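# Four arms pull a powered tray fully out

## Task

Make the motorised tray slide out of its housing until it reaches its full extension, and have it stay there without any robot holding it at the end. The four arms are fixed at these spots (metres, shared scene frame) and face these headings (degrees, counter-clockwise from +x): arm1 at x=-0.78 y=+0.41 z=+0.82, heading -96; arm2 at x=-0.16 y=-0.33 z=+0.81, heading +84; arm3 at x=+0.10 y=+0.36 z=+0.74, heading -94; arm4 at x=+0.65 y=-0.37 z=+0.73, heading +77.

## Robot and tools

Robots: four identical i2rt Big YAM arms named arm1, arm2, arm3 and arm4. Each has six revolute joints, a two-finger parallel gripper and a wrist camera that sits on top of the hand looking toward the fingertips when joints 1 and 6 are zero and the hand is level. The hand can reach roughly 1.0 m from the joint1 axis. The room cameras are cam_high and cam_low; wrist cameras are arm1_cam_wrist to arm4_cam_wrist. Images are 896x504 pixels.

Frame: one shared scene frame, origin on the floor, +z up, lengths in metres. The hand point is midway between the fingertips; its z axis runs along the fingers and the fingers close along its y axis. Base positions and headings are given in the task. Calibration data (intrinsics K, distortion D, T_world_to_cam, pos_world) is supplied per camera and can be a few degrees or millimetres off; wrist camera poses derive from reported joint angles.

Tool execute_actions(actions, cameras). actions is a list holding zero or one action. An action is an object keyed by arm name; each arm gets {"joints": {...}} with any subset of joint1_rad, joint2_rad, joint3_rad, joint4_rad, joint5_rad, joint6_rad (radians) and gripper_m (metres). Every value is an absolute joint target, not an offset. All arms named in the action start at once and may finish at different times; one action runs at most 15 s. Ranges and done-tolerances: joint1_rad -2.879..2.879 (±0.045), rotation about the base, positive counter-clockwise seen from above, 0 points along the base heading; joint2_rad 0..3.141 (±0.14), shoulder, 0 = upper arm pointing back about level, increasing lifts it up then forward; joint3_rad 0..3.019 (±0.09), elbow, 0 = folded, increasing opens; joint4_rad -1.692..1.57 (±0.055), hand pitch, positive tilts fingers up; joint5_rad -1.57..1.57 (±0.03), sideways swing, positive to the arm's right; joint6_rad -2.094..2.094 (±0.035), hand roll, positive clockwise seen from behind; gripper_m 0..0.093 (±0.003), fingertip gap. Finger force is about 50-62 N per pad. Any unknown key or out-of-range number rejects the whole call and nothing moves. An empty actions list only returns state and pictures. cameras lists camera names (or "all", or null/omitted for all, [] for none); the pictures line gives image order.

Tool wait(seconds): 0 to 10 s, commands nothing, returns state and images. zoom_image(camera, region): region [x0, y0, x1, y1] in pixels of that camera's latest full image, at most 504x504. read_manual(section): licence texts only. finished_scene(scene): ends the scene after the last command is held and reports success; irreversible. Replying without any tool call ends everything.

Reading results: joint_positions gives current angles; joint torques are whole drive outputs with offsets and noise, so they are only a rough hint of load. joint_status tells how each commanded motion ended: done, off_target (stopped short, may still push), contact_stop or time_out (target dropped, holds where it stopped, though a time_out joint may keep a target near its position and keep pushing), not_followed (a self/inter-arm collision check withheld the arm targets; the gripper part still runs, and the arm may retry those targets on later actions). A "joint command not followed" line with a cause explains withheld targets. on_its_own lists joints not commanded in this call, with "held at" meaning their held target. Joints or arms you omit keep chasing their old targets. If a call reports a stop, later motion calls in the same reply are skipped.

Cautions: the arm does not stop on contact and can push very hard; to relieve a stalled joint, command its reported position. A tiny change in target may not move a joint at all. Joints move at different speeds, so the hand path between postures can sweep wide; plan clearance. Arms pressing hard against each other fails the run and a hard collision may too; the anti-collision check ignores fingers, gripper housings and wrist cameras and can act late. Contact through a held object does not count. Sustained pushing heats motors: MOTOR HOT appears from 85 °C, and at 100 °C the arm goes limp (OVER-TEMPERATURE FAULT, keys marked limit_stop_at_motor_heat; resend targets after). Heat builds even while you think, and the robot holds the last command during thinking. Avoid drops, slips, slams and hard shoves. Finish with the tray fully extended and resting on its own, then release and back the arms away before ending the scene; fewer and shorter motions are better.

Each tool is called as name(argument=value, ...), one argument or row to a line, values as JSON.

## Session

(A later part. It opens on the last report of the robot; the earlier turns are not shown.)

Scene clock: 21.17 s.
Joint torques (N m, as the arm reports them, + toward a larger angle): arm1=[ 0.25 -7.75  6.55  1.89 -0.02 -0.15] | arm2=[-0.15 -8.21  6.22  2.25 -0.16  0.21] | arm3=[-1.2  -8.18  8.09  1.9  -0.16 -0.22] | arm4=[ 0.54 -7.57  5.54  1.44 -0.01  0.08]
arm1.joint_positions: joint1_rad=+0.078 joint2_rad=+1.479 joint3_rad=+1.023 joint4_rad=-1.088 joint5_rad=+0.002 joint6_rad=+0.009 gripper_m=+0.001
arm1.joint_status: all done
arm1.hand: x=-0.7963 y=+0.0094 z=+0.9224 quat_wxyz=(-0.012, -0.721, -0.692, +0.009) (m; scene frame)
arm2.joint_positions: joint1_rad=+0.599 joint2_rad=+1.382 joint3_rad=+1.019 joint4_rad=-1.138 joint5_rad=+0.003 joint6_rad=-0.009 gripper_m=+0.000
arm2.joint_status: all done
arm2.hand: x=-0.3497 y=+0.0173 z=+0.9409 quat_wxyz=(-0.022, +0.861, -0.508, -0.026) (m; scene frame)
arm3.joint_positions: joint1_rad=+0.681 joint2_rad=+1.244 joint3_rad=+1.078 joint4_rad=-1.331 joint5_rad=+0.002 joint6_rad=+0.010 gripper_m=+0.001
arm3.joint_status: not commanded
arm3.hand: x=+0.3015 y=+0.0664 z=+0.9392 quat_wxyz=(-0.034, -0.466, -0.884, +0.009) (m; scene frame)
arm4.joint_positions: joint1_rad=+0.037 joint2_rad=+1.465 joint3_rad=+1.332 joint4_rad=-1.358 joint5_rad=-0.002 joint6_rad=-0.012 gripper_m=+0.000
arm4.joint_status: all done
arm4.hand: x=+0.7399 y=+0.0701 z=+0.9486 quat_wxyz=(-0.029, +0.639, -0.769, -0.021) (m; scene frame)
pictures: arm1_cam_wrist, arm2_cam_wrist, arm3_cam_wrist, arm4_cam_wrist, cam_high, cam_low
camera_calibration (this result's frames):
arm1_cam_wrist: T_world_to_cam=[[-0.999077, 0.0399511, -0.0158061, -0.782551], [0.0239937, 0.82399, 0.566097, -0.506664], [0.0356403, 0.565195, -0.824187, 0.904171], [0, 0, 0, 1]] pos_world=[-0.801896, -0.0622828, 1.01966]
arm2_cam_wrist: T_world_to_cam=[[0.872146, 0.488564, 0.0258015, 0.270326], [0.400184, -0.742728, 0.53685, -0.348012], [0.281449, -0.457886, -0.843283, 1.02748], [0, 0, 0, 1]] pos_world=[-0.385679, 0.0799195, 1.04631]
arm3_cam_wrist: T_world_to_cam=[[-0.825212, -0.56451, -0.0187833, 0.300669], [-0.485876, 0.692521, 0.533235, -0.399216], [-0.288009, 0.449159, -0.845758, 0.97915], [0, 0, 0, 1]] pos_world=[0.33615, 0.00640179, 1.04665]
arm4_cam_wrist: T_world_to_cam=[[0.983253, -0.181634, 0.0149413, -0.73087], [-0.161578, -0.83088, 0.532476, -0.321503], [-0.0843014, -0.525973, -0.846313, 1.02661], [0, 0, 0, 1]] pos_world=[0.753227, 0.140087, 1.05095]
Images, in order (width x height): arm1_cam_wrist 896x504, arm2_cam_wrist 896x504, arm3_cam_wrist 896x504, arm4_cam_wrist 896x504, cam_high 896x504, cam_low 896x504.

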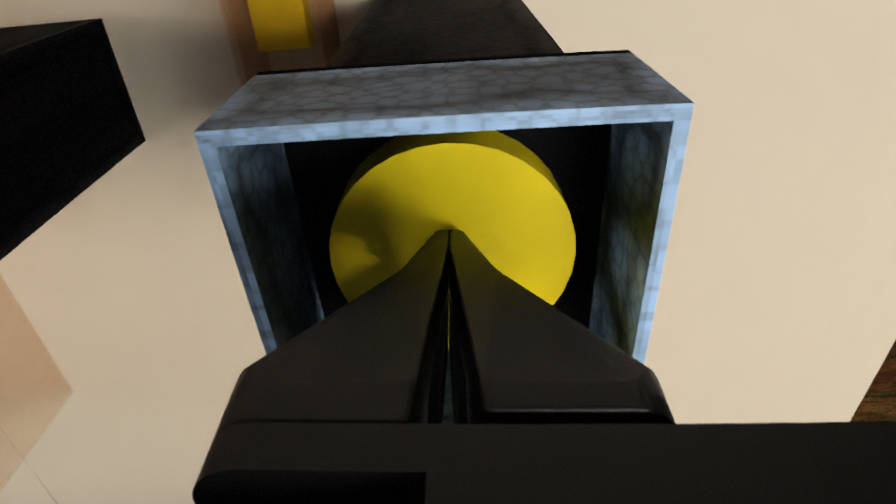

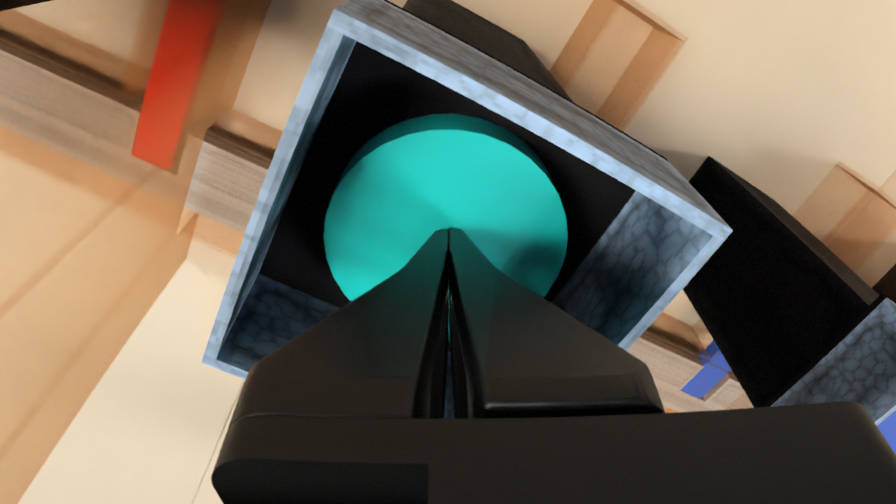

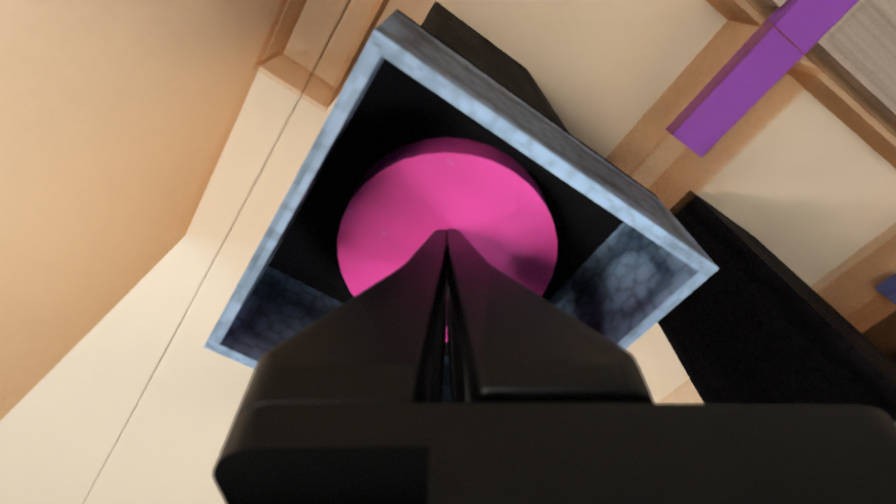

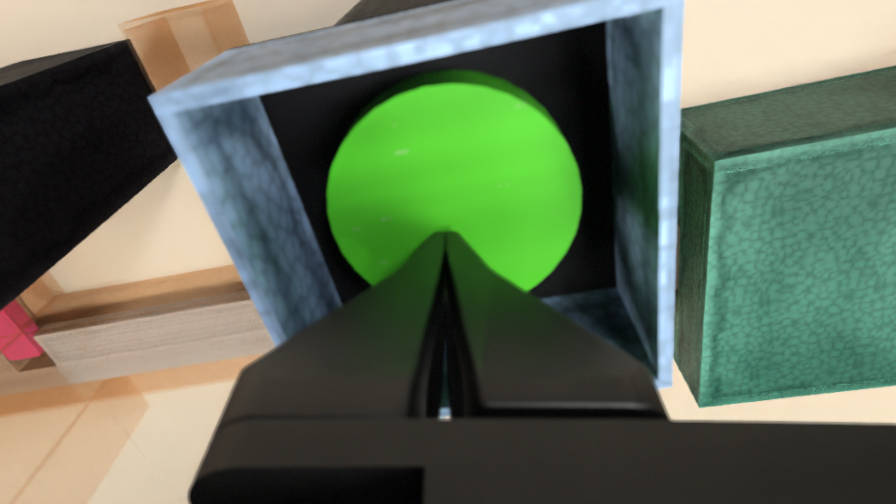

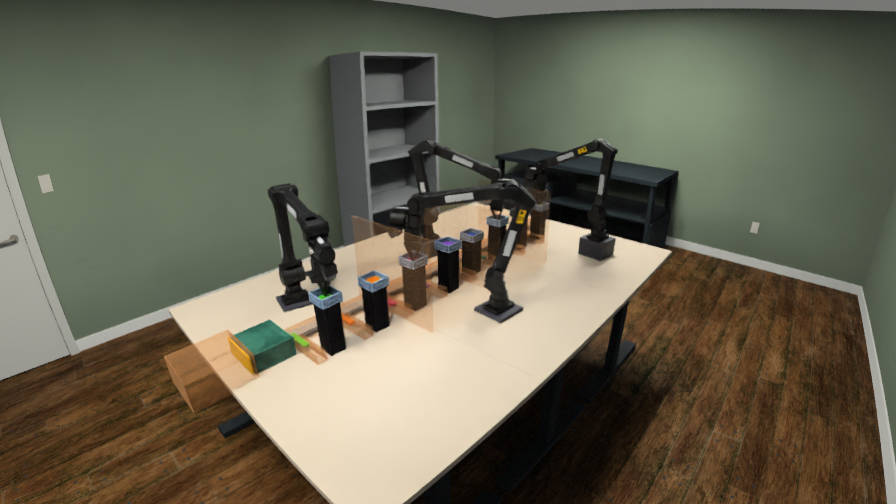

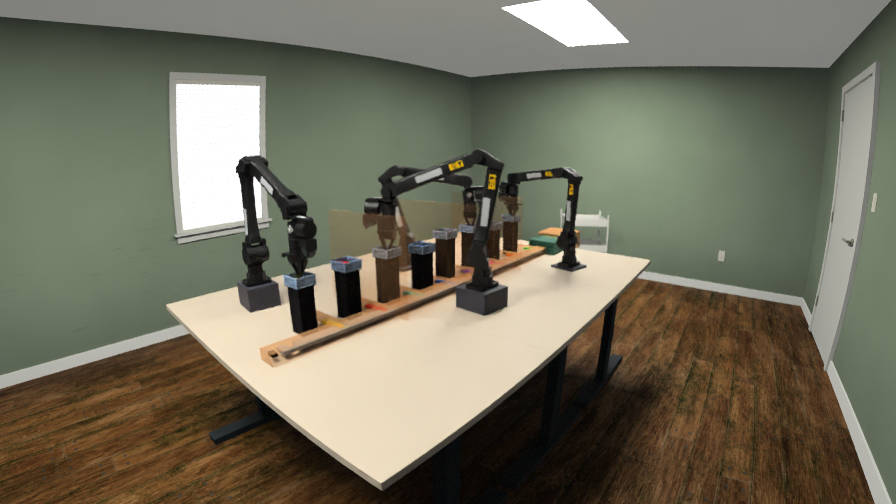

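zoom_image(
  camera="cam_high",
  region=[440, 190, 600, 280],
)

Region (440, 190, 600, 280) of cam_high's 896x504 image, scaled by 3.150, with more detail than that image has; it fills the top 284 rows of this view, and the rest is white.

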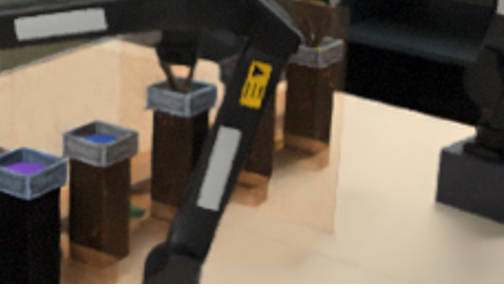

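zoom_image(
  camera="cam_high",
  region=[160, 300, 340, 420],
)

Region (160, 300, 340, 420) of cam_high's 896x504 image, scaled by 2.800, with more detail than that image has.

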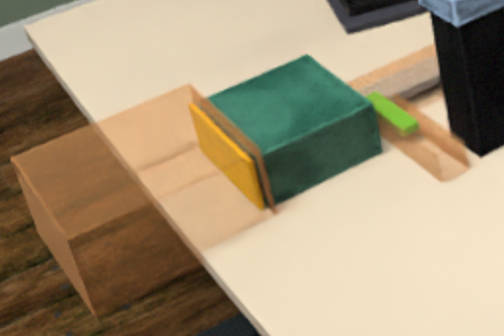

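execute_actions(
  actions=[
    {"arm1": {"joints": {"joint2_rad": 1.525, "joint3_rad": 0.99, "joint4_rad": -1.009}}, "arm2": {"joints": {"joint2_rad": 1.47, "joint3_rad": 0.94, "joint4_rad": -1.03}}, "arm3": {"joints": {"joint2_rad": 1.3, "joint3_rad": 1.001, "joint4_rad": -1.24}}, "arm4": {"joints": {"joint2_rad": 1.535, "joint3_rad": 1.238, "joint4_rad": -1.255}}},
  ],
)

Scene clock: 24.53 s.
Joint torques (N m, as the arm reports them, + toward a larger angle): arm1=[ 0.33 -6.02  5.46  2.05  0.   -0.16] | arm2=[ 0.15 -3.86  4.37  2.65 -0.16  0.18] | arm3=[-1.12 -5.38  5.96  2.34 -0.14 -0.21] | arm4=[ 0.53 -3.19  4.12  1.86  0.    0.08]
arm1.joint_positions: joint1_rad=+0.078 joint2_rad=+1.479 joint3_rad=+1.013 joint4_rad=-1.033 joint5_rad=+0.002 joint6_rad=+0.009 gripper_m=+0.001
arm1.joint_status: all done
arm1.hand: x=-0.7966 y=-0.0001 z=+0.9197 quat_wxyz=(-0.028, -0.721, -0.692, +0.026) (m; scene frame)
arm2.joint_positions: joint1_rad=+0.599 joint2_rad=+1.374 joint3_rad=+1.005 joint4_rad=-1.074 joint5_rad=+0.003 joint6_rad=-0.009 gripper_m=+0.000
arm2.joint_status: all done
arm2.hand: x=-0.3546 y=+0.0265 z=+0.9400 quat_wxyz=(-0.037, +0.860, -0.507, -0.051) (m; scene frame)
arm3.joint_positions: joint1_rad=+0.681 joint2_rad=+1.229 joint3_rad=+1.059 joint4_rad=-1.272 joint5_rad=+0.002 joint6_rad=+0.010 gripper_m=+0.001
arm3.joint_status: all done
arm3.hand: x=+0.3058 y=+0.0603 z=+0.9383 quat_wxyz=(-0.059, -0.465, -0.883, +0.022) (m; scene frame)
arm4.joint_positions: joint1_rad=+0.037 joint2_rad=+1.442 joint3_rad=+1.302 joint4_rad=-1.303 joint5_rad=-0.002 joint6_rad=-0.012 gripper_m=+0.000
arm4.joint_status: all done
arm4.hand: x=+0.7404 y=+0.0728 z=+0.9482 quat_wxyz=(-0.048, +0.638, -0.768, -0.037) (m; scene frame)
pictures: arm1_cam_wrist, arm2_cam_wrist, arm3_cam_wrist, arm4_cam_wrist, cam_high, cam_low
camera_calibration (this result's frames):
arm1_cam_wrist: T_world_to_cam=[[-0.999087, 0.0395405, -0.0161538, -0.782189], [0.0250543, 0.848809, 0.528106, -0.461494], [0.0345931, 0.527219, -0.849025, 0.929362], [0, 0, 0, 1]] pos_world=[-0.802062, -0.0673288, 1.02013]
arm2_cam_wrist: T_world_to_cam=[[0.872615, 0.487683, 0.0266337, 0.269594], [0.414802, -0.76879, 0.486724, -0.285819], [0.257843, -0.413675, -0.87315, 1.05086], [0, 0, 0, 1]] pos_world=[-0.38765, 0.0835022, 1.04949]
arm3_cam_wrist: T_world_to_cam=[[-0.825089, -0.564655, -0.0198169, 0.301762], [-0.501505, 0.715756, 0.48599, -0.344761], [-0.260233, 0.410923, -0.87374, 1.00242], [0, 0, 0, 1]] pos_world=[0.336943, 0.00523921, 1.04938]
arm4_cam_wrist: T_world_to_cam=[[0.983148, -0.182142, 0.0156311, -0.731445], [-0.166334, -0.855785, 0.489863, -0.273235], [-0.0758476, -0.484208, -0.871659, 1.04248], [0, 0, 0, 1]] pos_world=[0.75274, 0.137719, 1.05397]
Images, in order (width x height): arm1_cam_wrist 896x504, arm2_cam_wrist 896x504, arm3_cam_wrist 896x504, arm4_cam_wrist 896x504, cam_high 896x504, cam_low 896x504.

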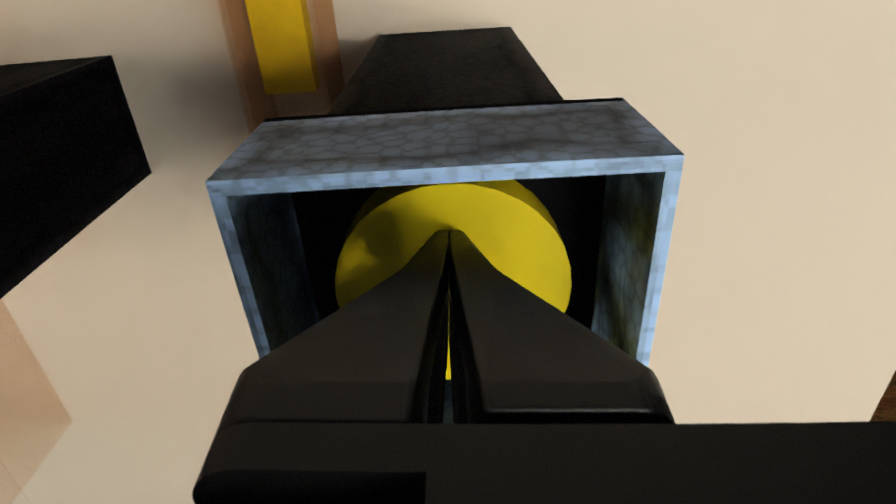

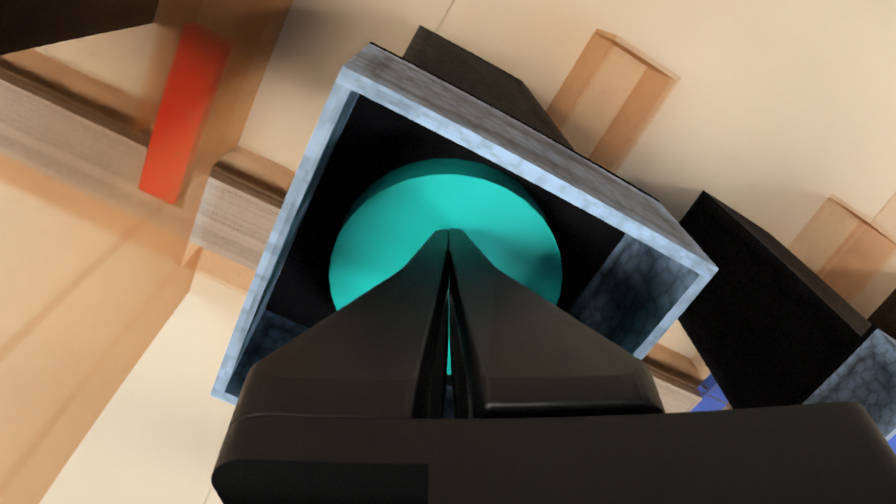

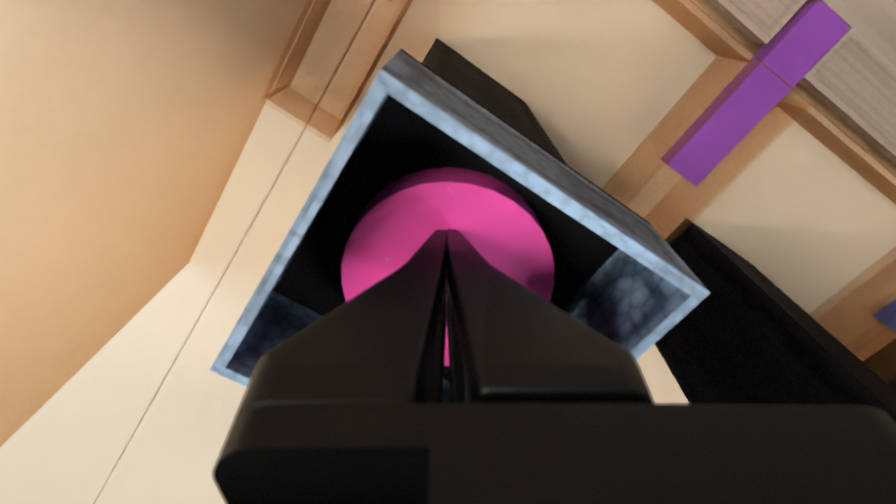

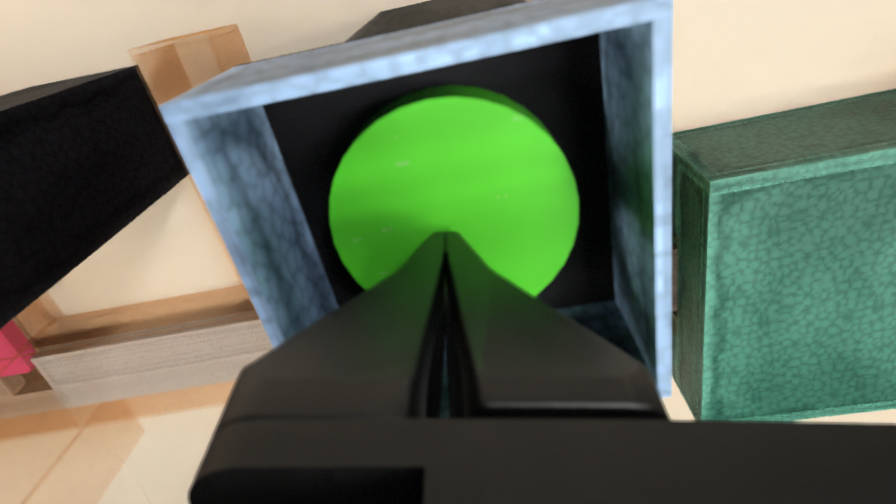

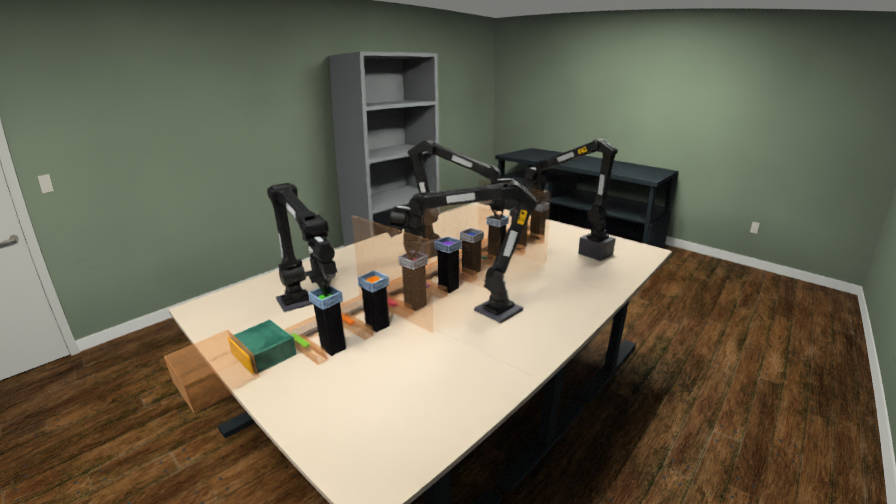

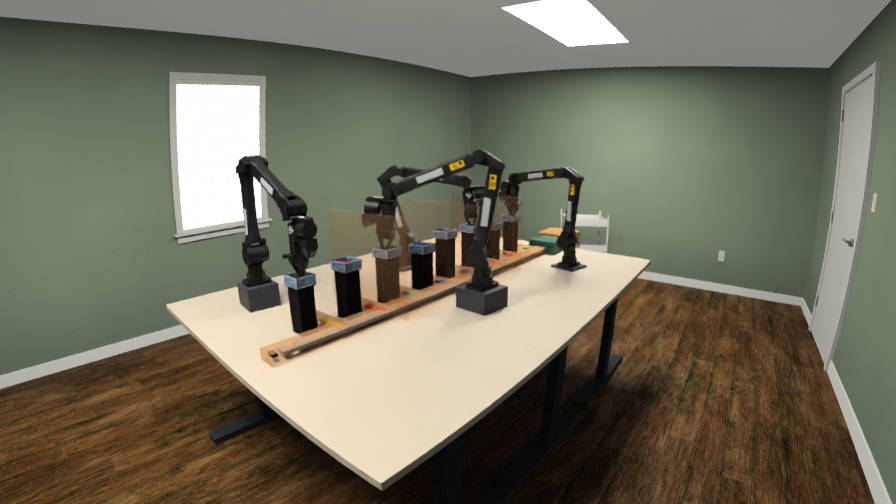

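zoom_image(
  camera="cam_high",
  region=[280, 290, 420, 370],
)

Region (280, 290, 420, 370) of cam_high's 896x504 image, scaled by 3.600, with more detail than that image has; it fills the top 288 rows of this view, and the rest is white.

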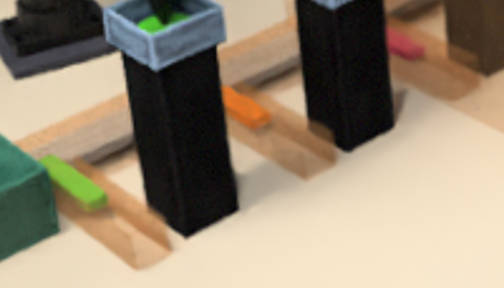

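execute_actions(
  actions=[
    {"arm1": {"joints": {"joint1_rad": 0.076, "joint2_rad": 1.405, "joint3_rad": 1.185, "joint4_rad": -1.328}}, "arm2": {"joints": {"joint1_rad": 0.606, "joint2_rad": 1.355, "joint3_rad": 1.157, "joint4_rad": -1.365}}, "arm3": {"joints": {"joint1_rad": 0.682, "joint2_rad": 1.246, "joint3_rad": 1.272, "joint4_rad": -1.567}}, "arm4": {"joints": {"joint1_rad": 0.037, "joint2_rad": 1.485, "joint3_rad": 1.52, "joint4_rad": -1.585}}},
  ],
)

Scene clock: 29.10 s.
Joint torques (N m, as the arm reports them, + toward a larger angle): arm1=[ 0.36 -8.51  9.67  0.55 -0.01 -0.16] | arm2=[ -0.14 -13.9   12.52  -0.44  -0.14   0.18] | arm3=[-1.1  -8.84 13.49  0.05 -0.15 -0.21] | arm4=[  0.49 -11.46  14.87  -0.47   0.     0.08]
arm1.joint_positions: joint1_rad=+0.078 joint2_rad=+1.401 joint3_rad=+1.147 joint4_rad=-1.320 joint5_rad=+0.002 joint6_rad=+0.009 gripper_m=+0.001
arm1.joint_status: all done
arm1.hand: x=-0.7965 y=+0.0201 z=+0.9958 quat_wxyz=(-0.002, -0.721, -0.693, -0.001) (m; scene frame)
arm2.joint_positions: joint1_rad=+0.599 joint2_rad=+1.364 joint3_rad=+1.120 joint4_rad=-1.352 joint5_rad=+0.002 joint6_rad=-0.009 gripper_m=+0.000
arm2.joint_status: all done
arm2.hand: x=-0.3423 y=+0.0027 z=+0.9836 quat_wxyz=(+0.002, +0.861, -0.508, +0.015) (m; scene frame)
arm3.joint_positions: joint1_rad=+0.681 joint2_rad=+1.227 joint3_rad=+1.239 joint4_rad=-1.555 joint5_rad=+0.002 joint6_rad=+0.010 gripper_m=+0.001
arm3.joint_status: all done
arm3.hand: x=+0.2936 y=+0.0758 z=+1.0053 quat_wxyz=(-0.014, -0.466, -0.885, -0.001) (m; scene frame)
arm4.joint_positions: joint1_rad=+0.037 joint2_rad=+1.476 joint3_rad=+1.457 joint4_rad=-1.574 joint5_rad=-0.002 joint6_rad=-0.012 gripper_m=+0.000
arm4.joint_status: all done
arm4.hand: x=+0.7364 y=+0.0535 z=+0.9916 quat_wxyz=(+0.010, +0.639, -0.769, +0.010) (m; scene frame)
pictures: arm1_cam_wrist, arm2_cam_wrist, arm3_cam_wrist, arm4_cam_wrist, cam_high, cam_low
camera_calibration (this result's frames):
arm1_cam_wrist: T_world_to_cam=[[-0.99907, 0.0402148, -0.0155651, -0.782223], [0.0232638, 0.806572, 0.590678, -0.581738], [0.0363084, 0.589766, -0.806757, 0.941335], [0, 0, 0, 1]] pos_world=[-0.80214, -0.0544969, 1.09087]
arm2_cam_wrist: T_world_to_cam=[[0.871456, 0.489889, 0.0239583, 0.271493], [0.373952, -0.695238, 0.613844, -0.469623], [0.317372, -0.525978, -0.789064, 1.01392], [0, 0, 0, 1]] pos_world=[-0.382768, 0.0738, 1.08182]
arm3_cam_wrist: T_world_to_cam=[[-0.825263, -0.564443, -0.0186041, 0.300567], [-0.471809, 0.670971, 0.57201, -0.486303], [-0.310384, 0.480836, -0.820036, 1.00683], [0, 0, 0, 1]] pos_world=[0.331109, 0.0118269, 1.1094]
arm4_cam_wrist: T_world_to_cam=[[0.983444, -0.18071, 0.0134661, -0.729791], [-0.150661, -0.774098, 0.614877, -0.451537], [-0.10069, -0.606726, -0.788508, 1.01302], [0, 0, 0, 1]] pos_world=[0.751682, 0.133213, 1.08624]
Images, in order (width x height): arm1_cam_wrist 896x504, arm2_cam_wrist 896x504, arm3_cam_wrist 896x504, arm4_cam_wrist 896x504, cam_high 896x504, cam_low 896x504.

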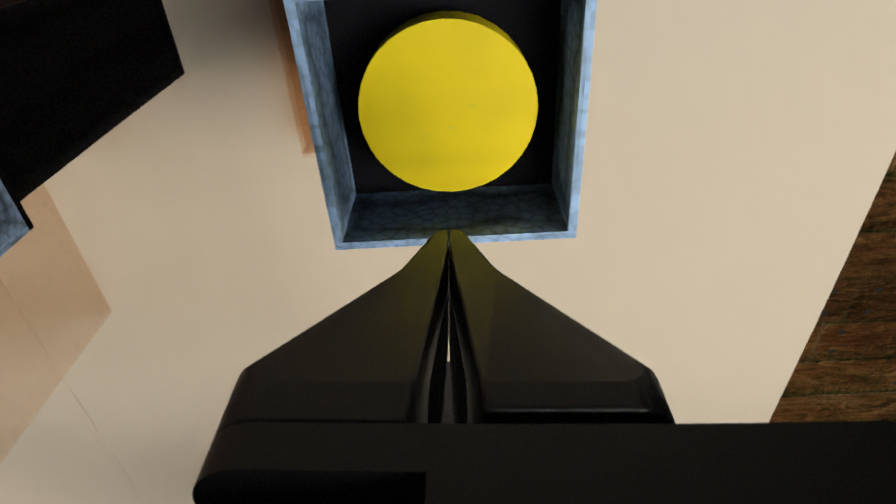

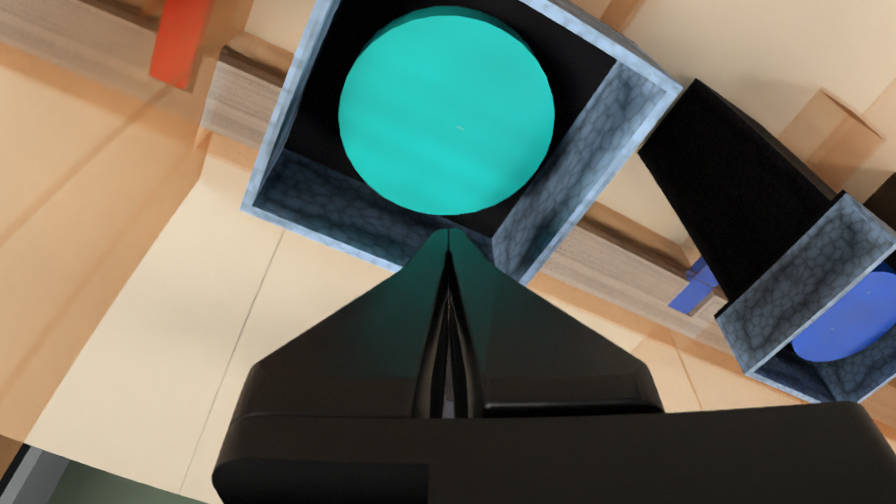

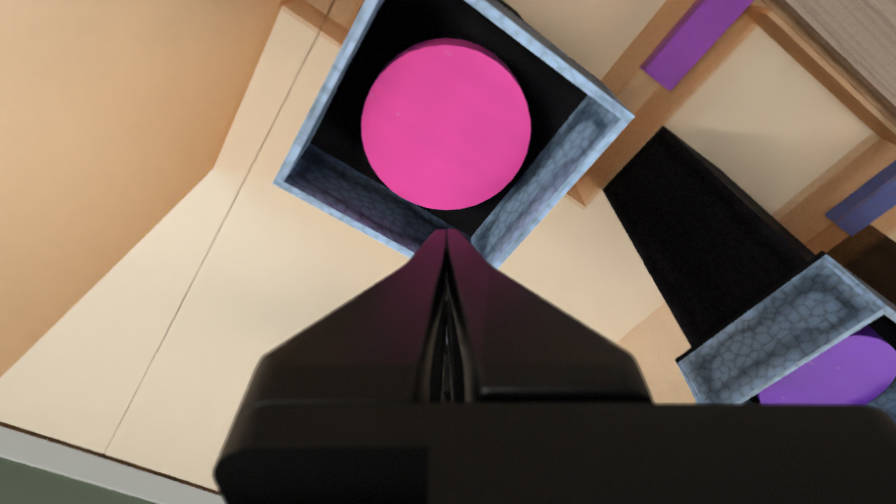

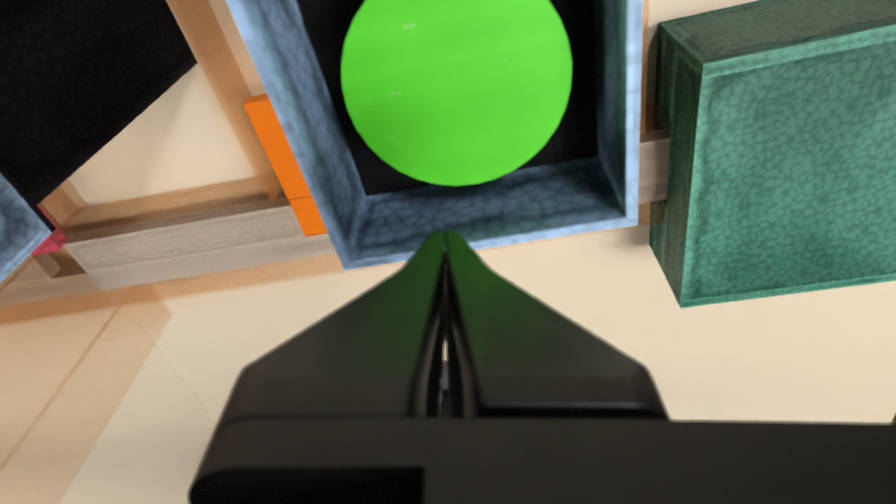

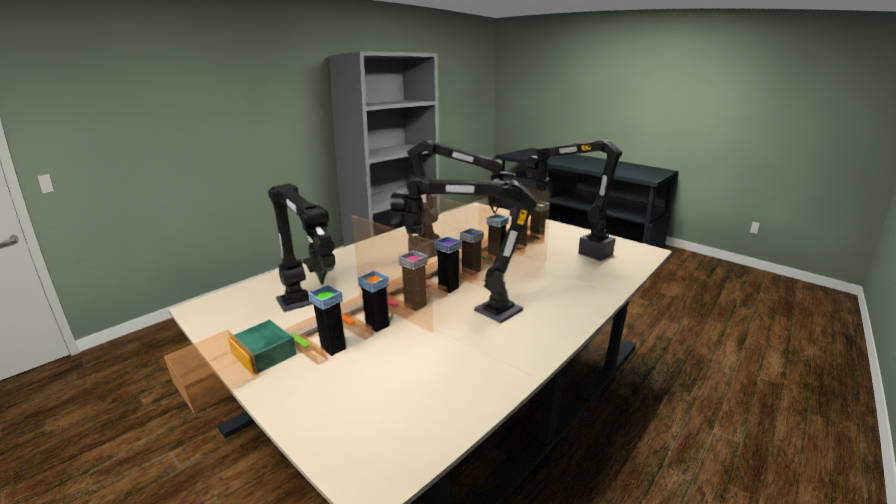

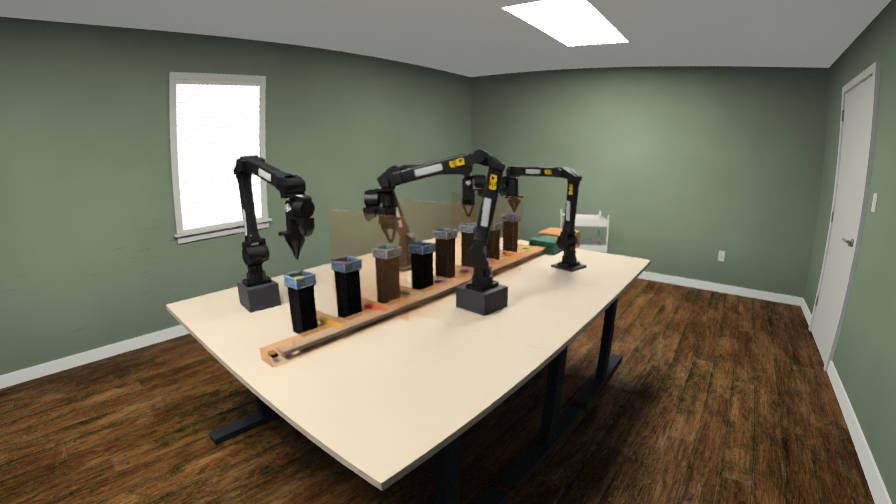

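zoom_image(
  camera="arm4_cam_wrist",
  region=[560, 0, 896, 320],
)

Region (560, 0, 896, 320) of arm4_cam_wrist's 896x504 image, scaled by 1.500, with more detail than that image has; it fills the top 480 rows of this view, and the rest is white.

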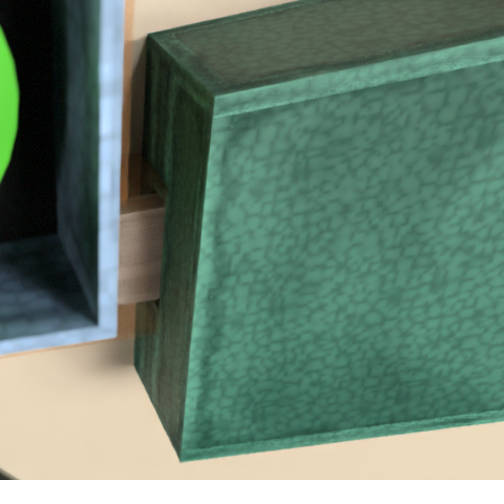

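execute_actions(
  actions=[
    {"arm1": {"joints": {"joint1_rad": 0.596, "joint2_rad": 1.553, "joint3_rad": 1.36, "joint4_rad": -1.341}}, "arm2": {"joints": {"joint1_rad": -0.026, "joint2_rad": 1.222, "joint3_rad": 1.045, "joint4_rad": -1.385}}, "arm3": {"joints": {"joint1_rad": -0.019, "joint2_rad": 1.075, "joint3_rad": 1.13, "joint4_rad": -1.615}}, "arm4": {"joints": {"joint1_rad": 0.535, "joint2_rad": 1.54, "joint3_rad": 1.61, "joint4_rad": -1.595}}},
  ],
)

Scene clock: 35.43 s.
Joint torques (N m, as the arm reports them, + toward a larger angle): arm1=[  0.12 -11.02  10.22   0.77   0.04  -0.13] | arm2=[ -0.93 -10.34   9.61  -0.31  -0.1    0.18] | arm3=[-1.88 -7.44 10.76  0.16 -0.09 -0.21] | arm4=[  0.22 -12.87  15.32  -0.35  -0.04   0.07]
arm1.joint_positions: joint1_rad=+0.601 joint2_rad=+1.557 joint3_rad=+1.313 joint4_rad=-1.338 joint5_rad=+0.001 joint6_rad=+0.007 gripper_m=+0.001
arm1.joint_status: all done
arm1.hand: x=-0.5705 y=+0.0145 z=+0.9958 quat_wxyz=(+0.002, -0.517, -0.856, -0.003) (m; scene frame)
arm2.joint_positions: joint1_rad=-0.019 joint2_rad=+1.219 joint3_rad=+1.049 joint4_rad=-1.373 joint5_rad=+0.001 joint6_rad=-0.007 gripper_m=+0.000
arm2.joint_status: all done
arm2.hand: x=-0.1228 y=+0.0080 z=+1.0078 quat_wxyz=(-0.015, +0.665, -0.746, -0.006) (m; scene frame)
arm3.joint_positions: joint1_rad=-0.012 joint2_rad=+1.068 joint3_rad=+1.129 joint4_rad=-1.605 joint5_rad=+0.000 joint6_rad=+0.009 gripper_m=+0.001
arm3.joint_status: all done
arm3.hand: x=+0.0714 y=+0.0745 z=+1.0070 quat_wxyz=(-0.008, -0.738, -0.675, +0.002) (m; scene frame)
arm4.joint_positions: joint1_rad=+0.541 joint2_rad=+1.537 joint3_rad=+1.542 joint4_rad=-1.587 joint5_rad=+0.000 joint6_rad=-0.011 gripper_m=+0.000
arm4.joint_status: all done
arm4.hand: x=+0.5144 y=+0.0665 z=+0.9972 quat_wxyz=(+0.006, +0.810, -0.586, +0.008) (m; scene frame)
pictures: arm1_cam_wrist, arm2_cam_wrist, arm3_cam_wrist, arm4_cam_wrist, cam_high, cam_low
camera_calibration (this result's frames):
arm1_cam_wrist: T_world_to_cam=[[-0.885116, -0.465149, -0.0143629, -0.485088], [-0.381223, 0.707024, 0.59564, -0.816731], [-0.266906, 0.532686, -0.803123, 0.760607], [0, 0, 0, 1]] pos_world=[-0.537705, -0.0533545, 1.09037]
arm2_cam_wrist: T_world_to_cam=[[0.993871, -0.108036, 0.0234275, 0.0973812], [-0.102227, -0.817538, 0.566728, -0.572895], [-0.0420739, -0.56565, -0.823572, 0.957057], [0, 0, 0, 1]] pos_world=[-0.115083, 0.0835155, 1.1106]
arm3_cam_wrist: T_world_to_cam=[[-0.995747, 0.0912551, -0.0126889, 0.0738005], [0.0670112, 0.811853, 0.580004, -0.648249], [0.0632298, 0.576687, -0.814515, 0.90059], [0, 0, 0, 1]] pos_world=[0.0599824, 0.000189686, 1.11047]
arm4_cam_wrist: T_world_to_cam=[[0.948753, 0.315846, 0.0104399, -0.521386], [0.244871, -0.755634, 0.607499, -0.675738], [0.199765, -0.57381, -0.794252, 0.852014], [0, 0, 0, 1]] pos_world=[0.489932, 0.142962, 1.09267]
Images, in order (width x height): arm1_cam_wrist 896x504, arm2_cam_wrist 896x504, arm3_cam_wrist 896x504, arm4_cam_wrist 896x504, cam_high 896x504, cam_low 896x504.

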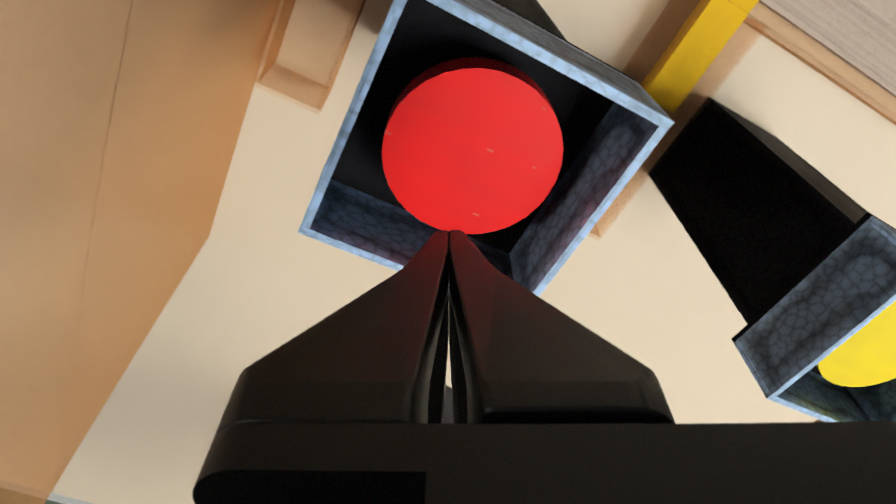

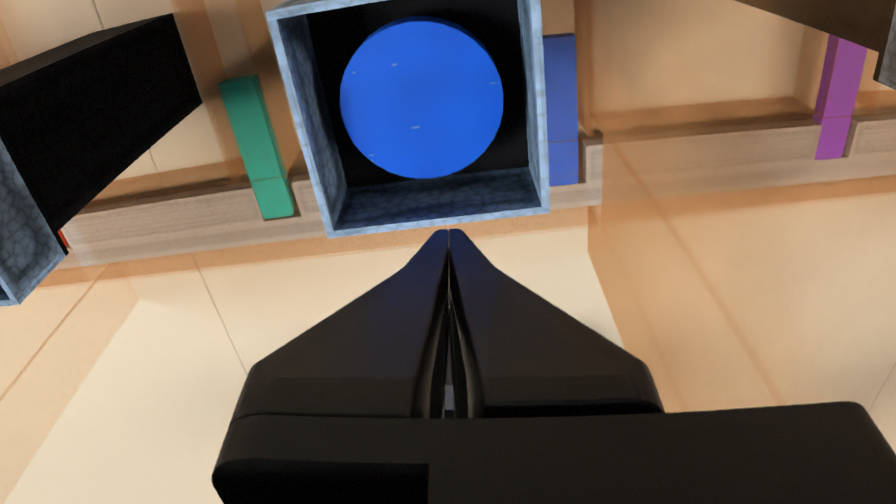

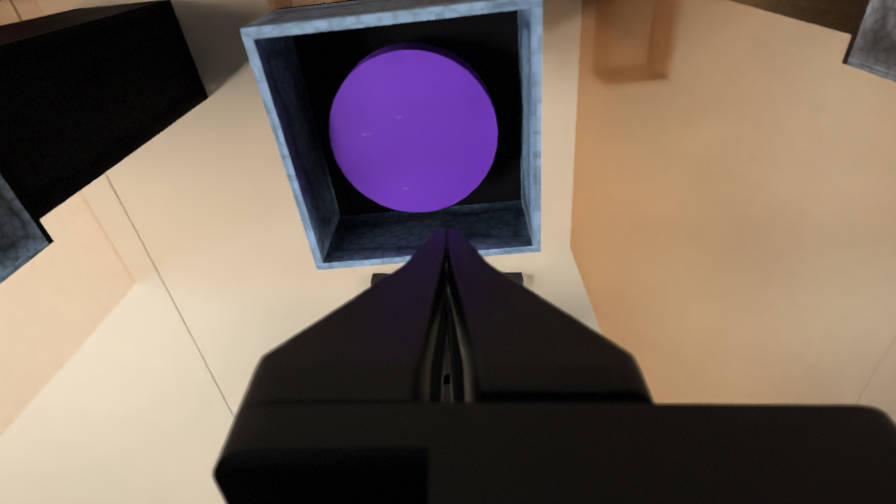

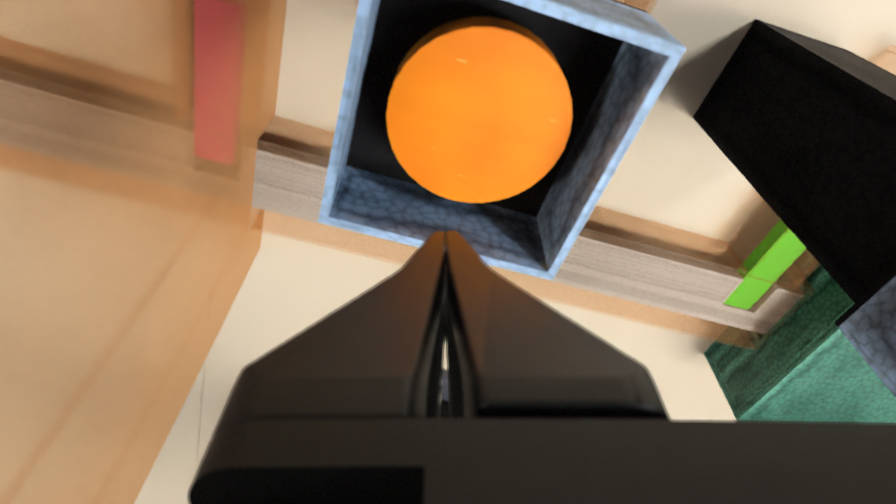

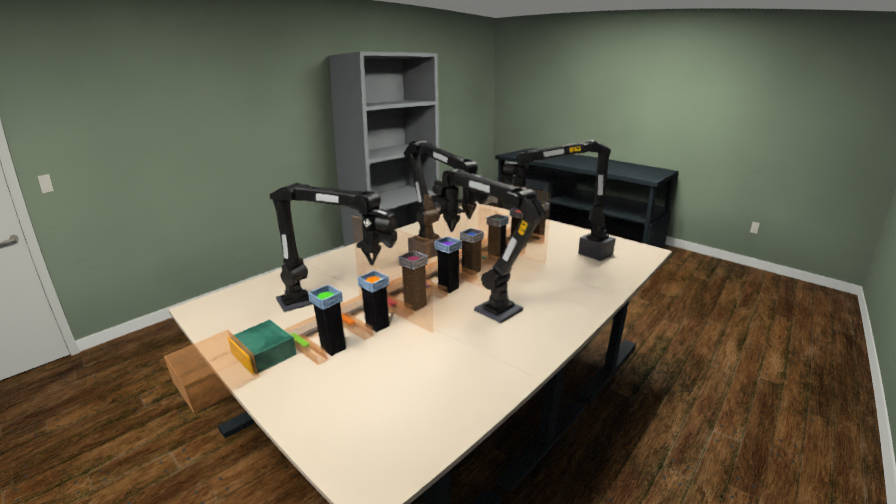

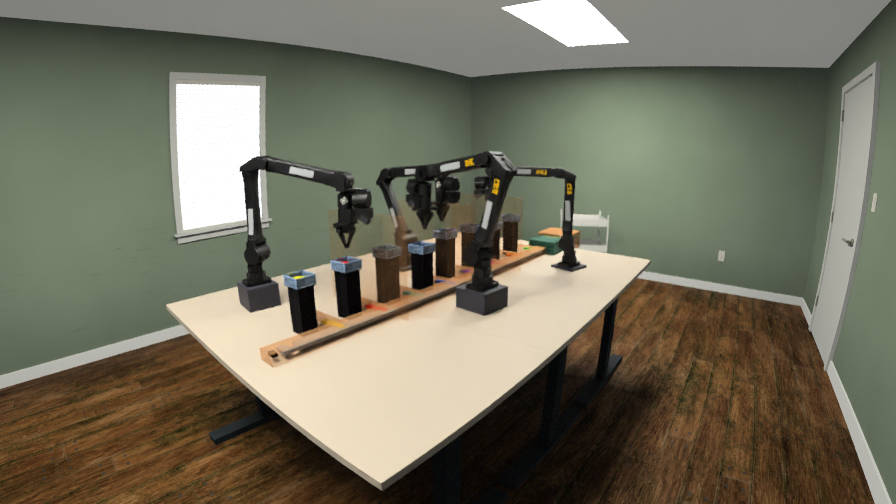

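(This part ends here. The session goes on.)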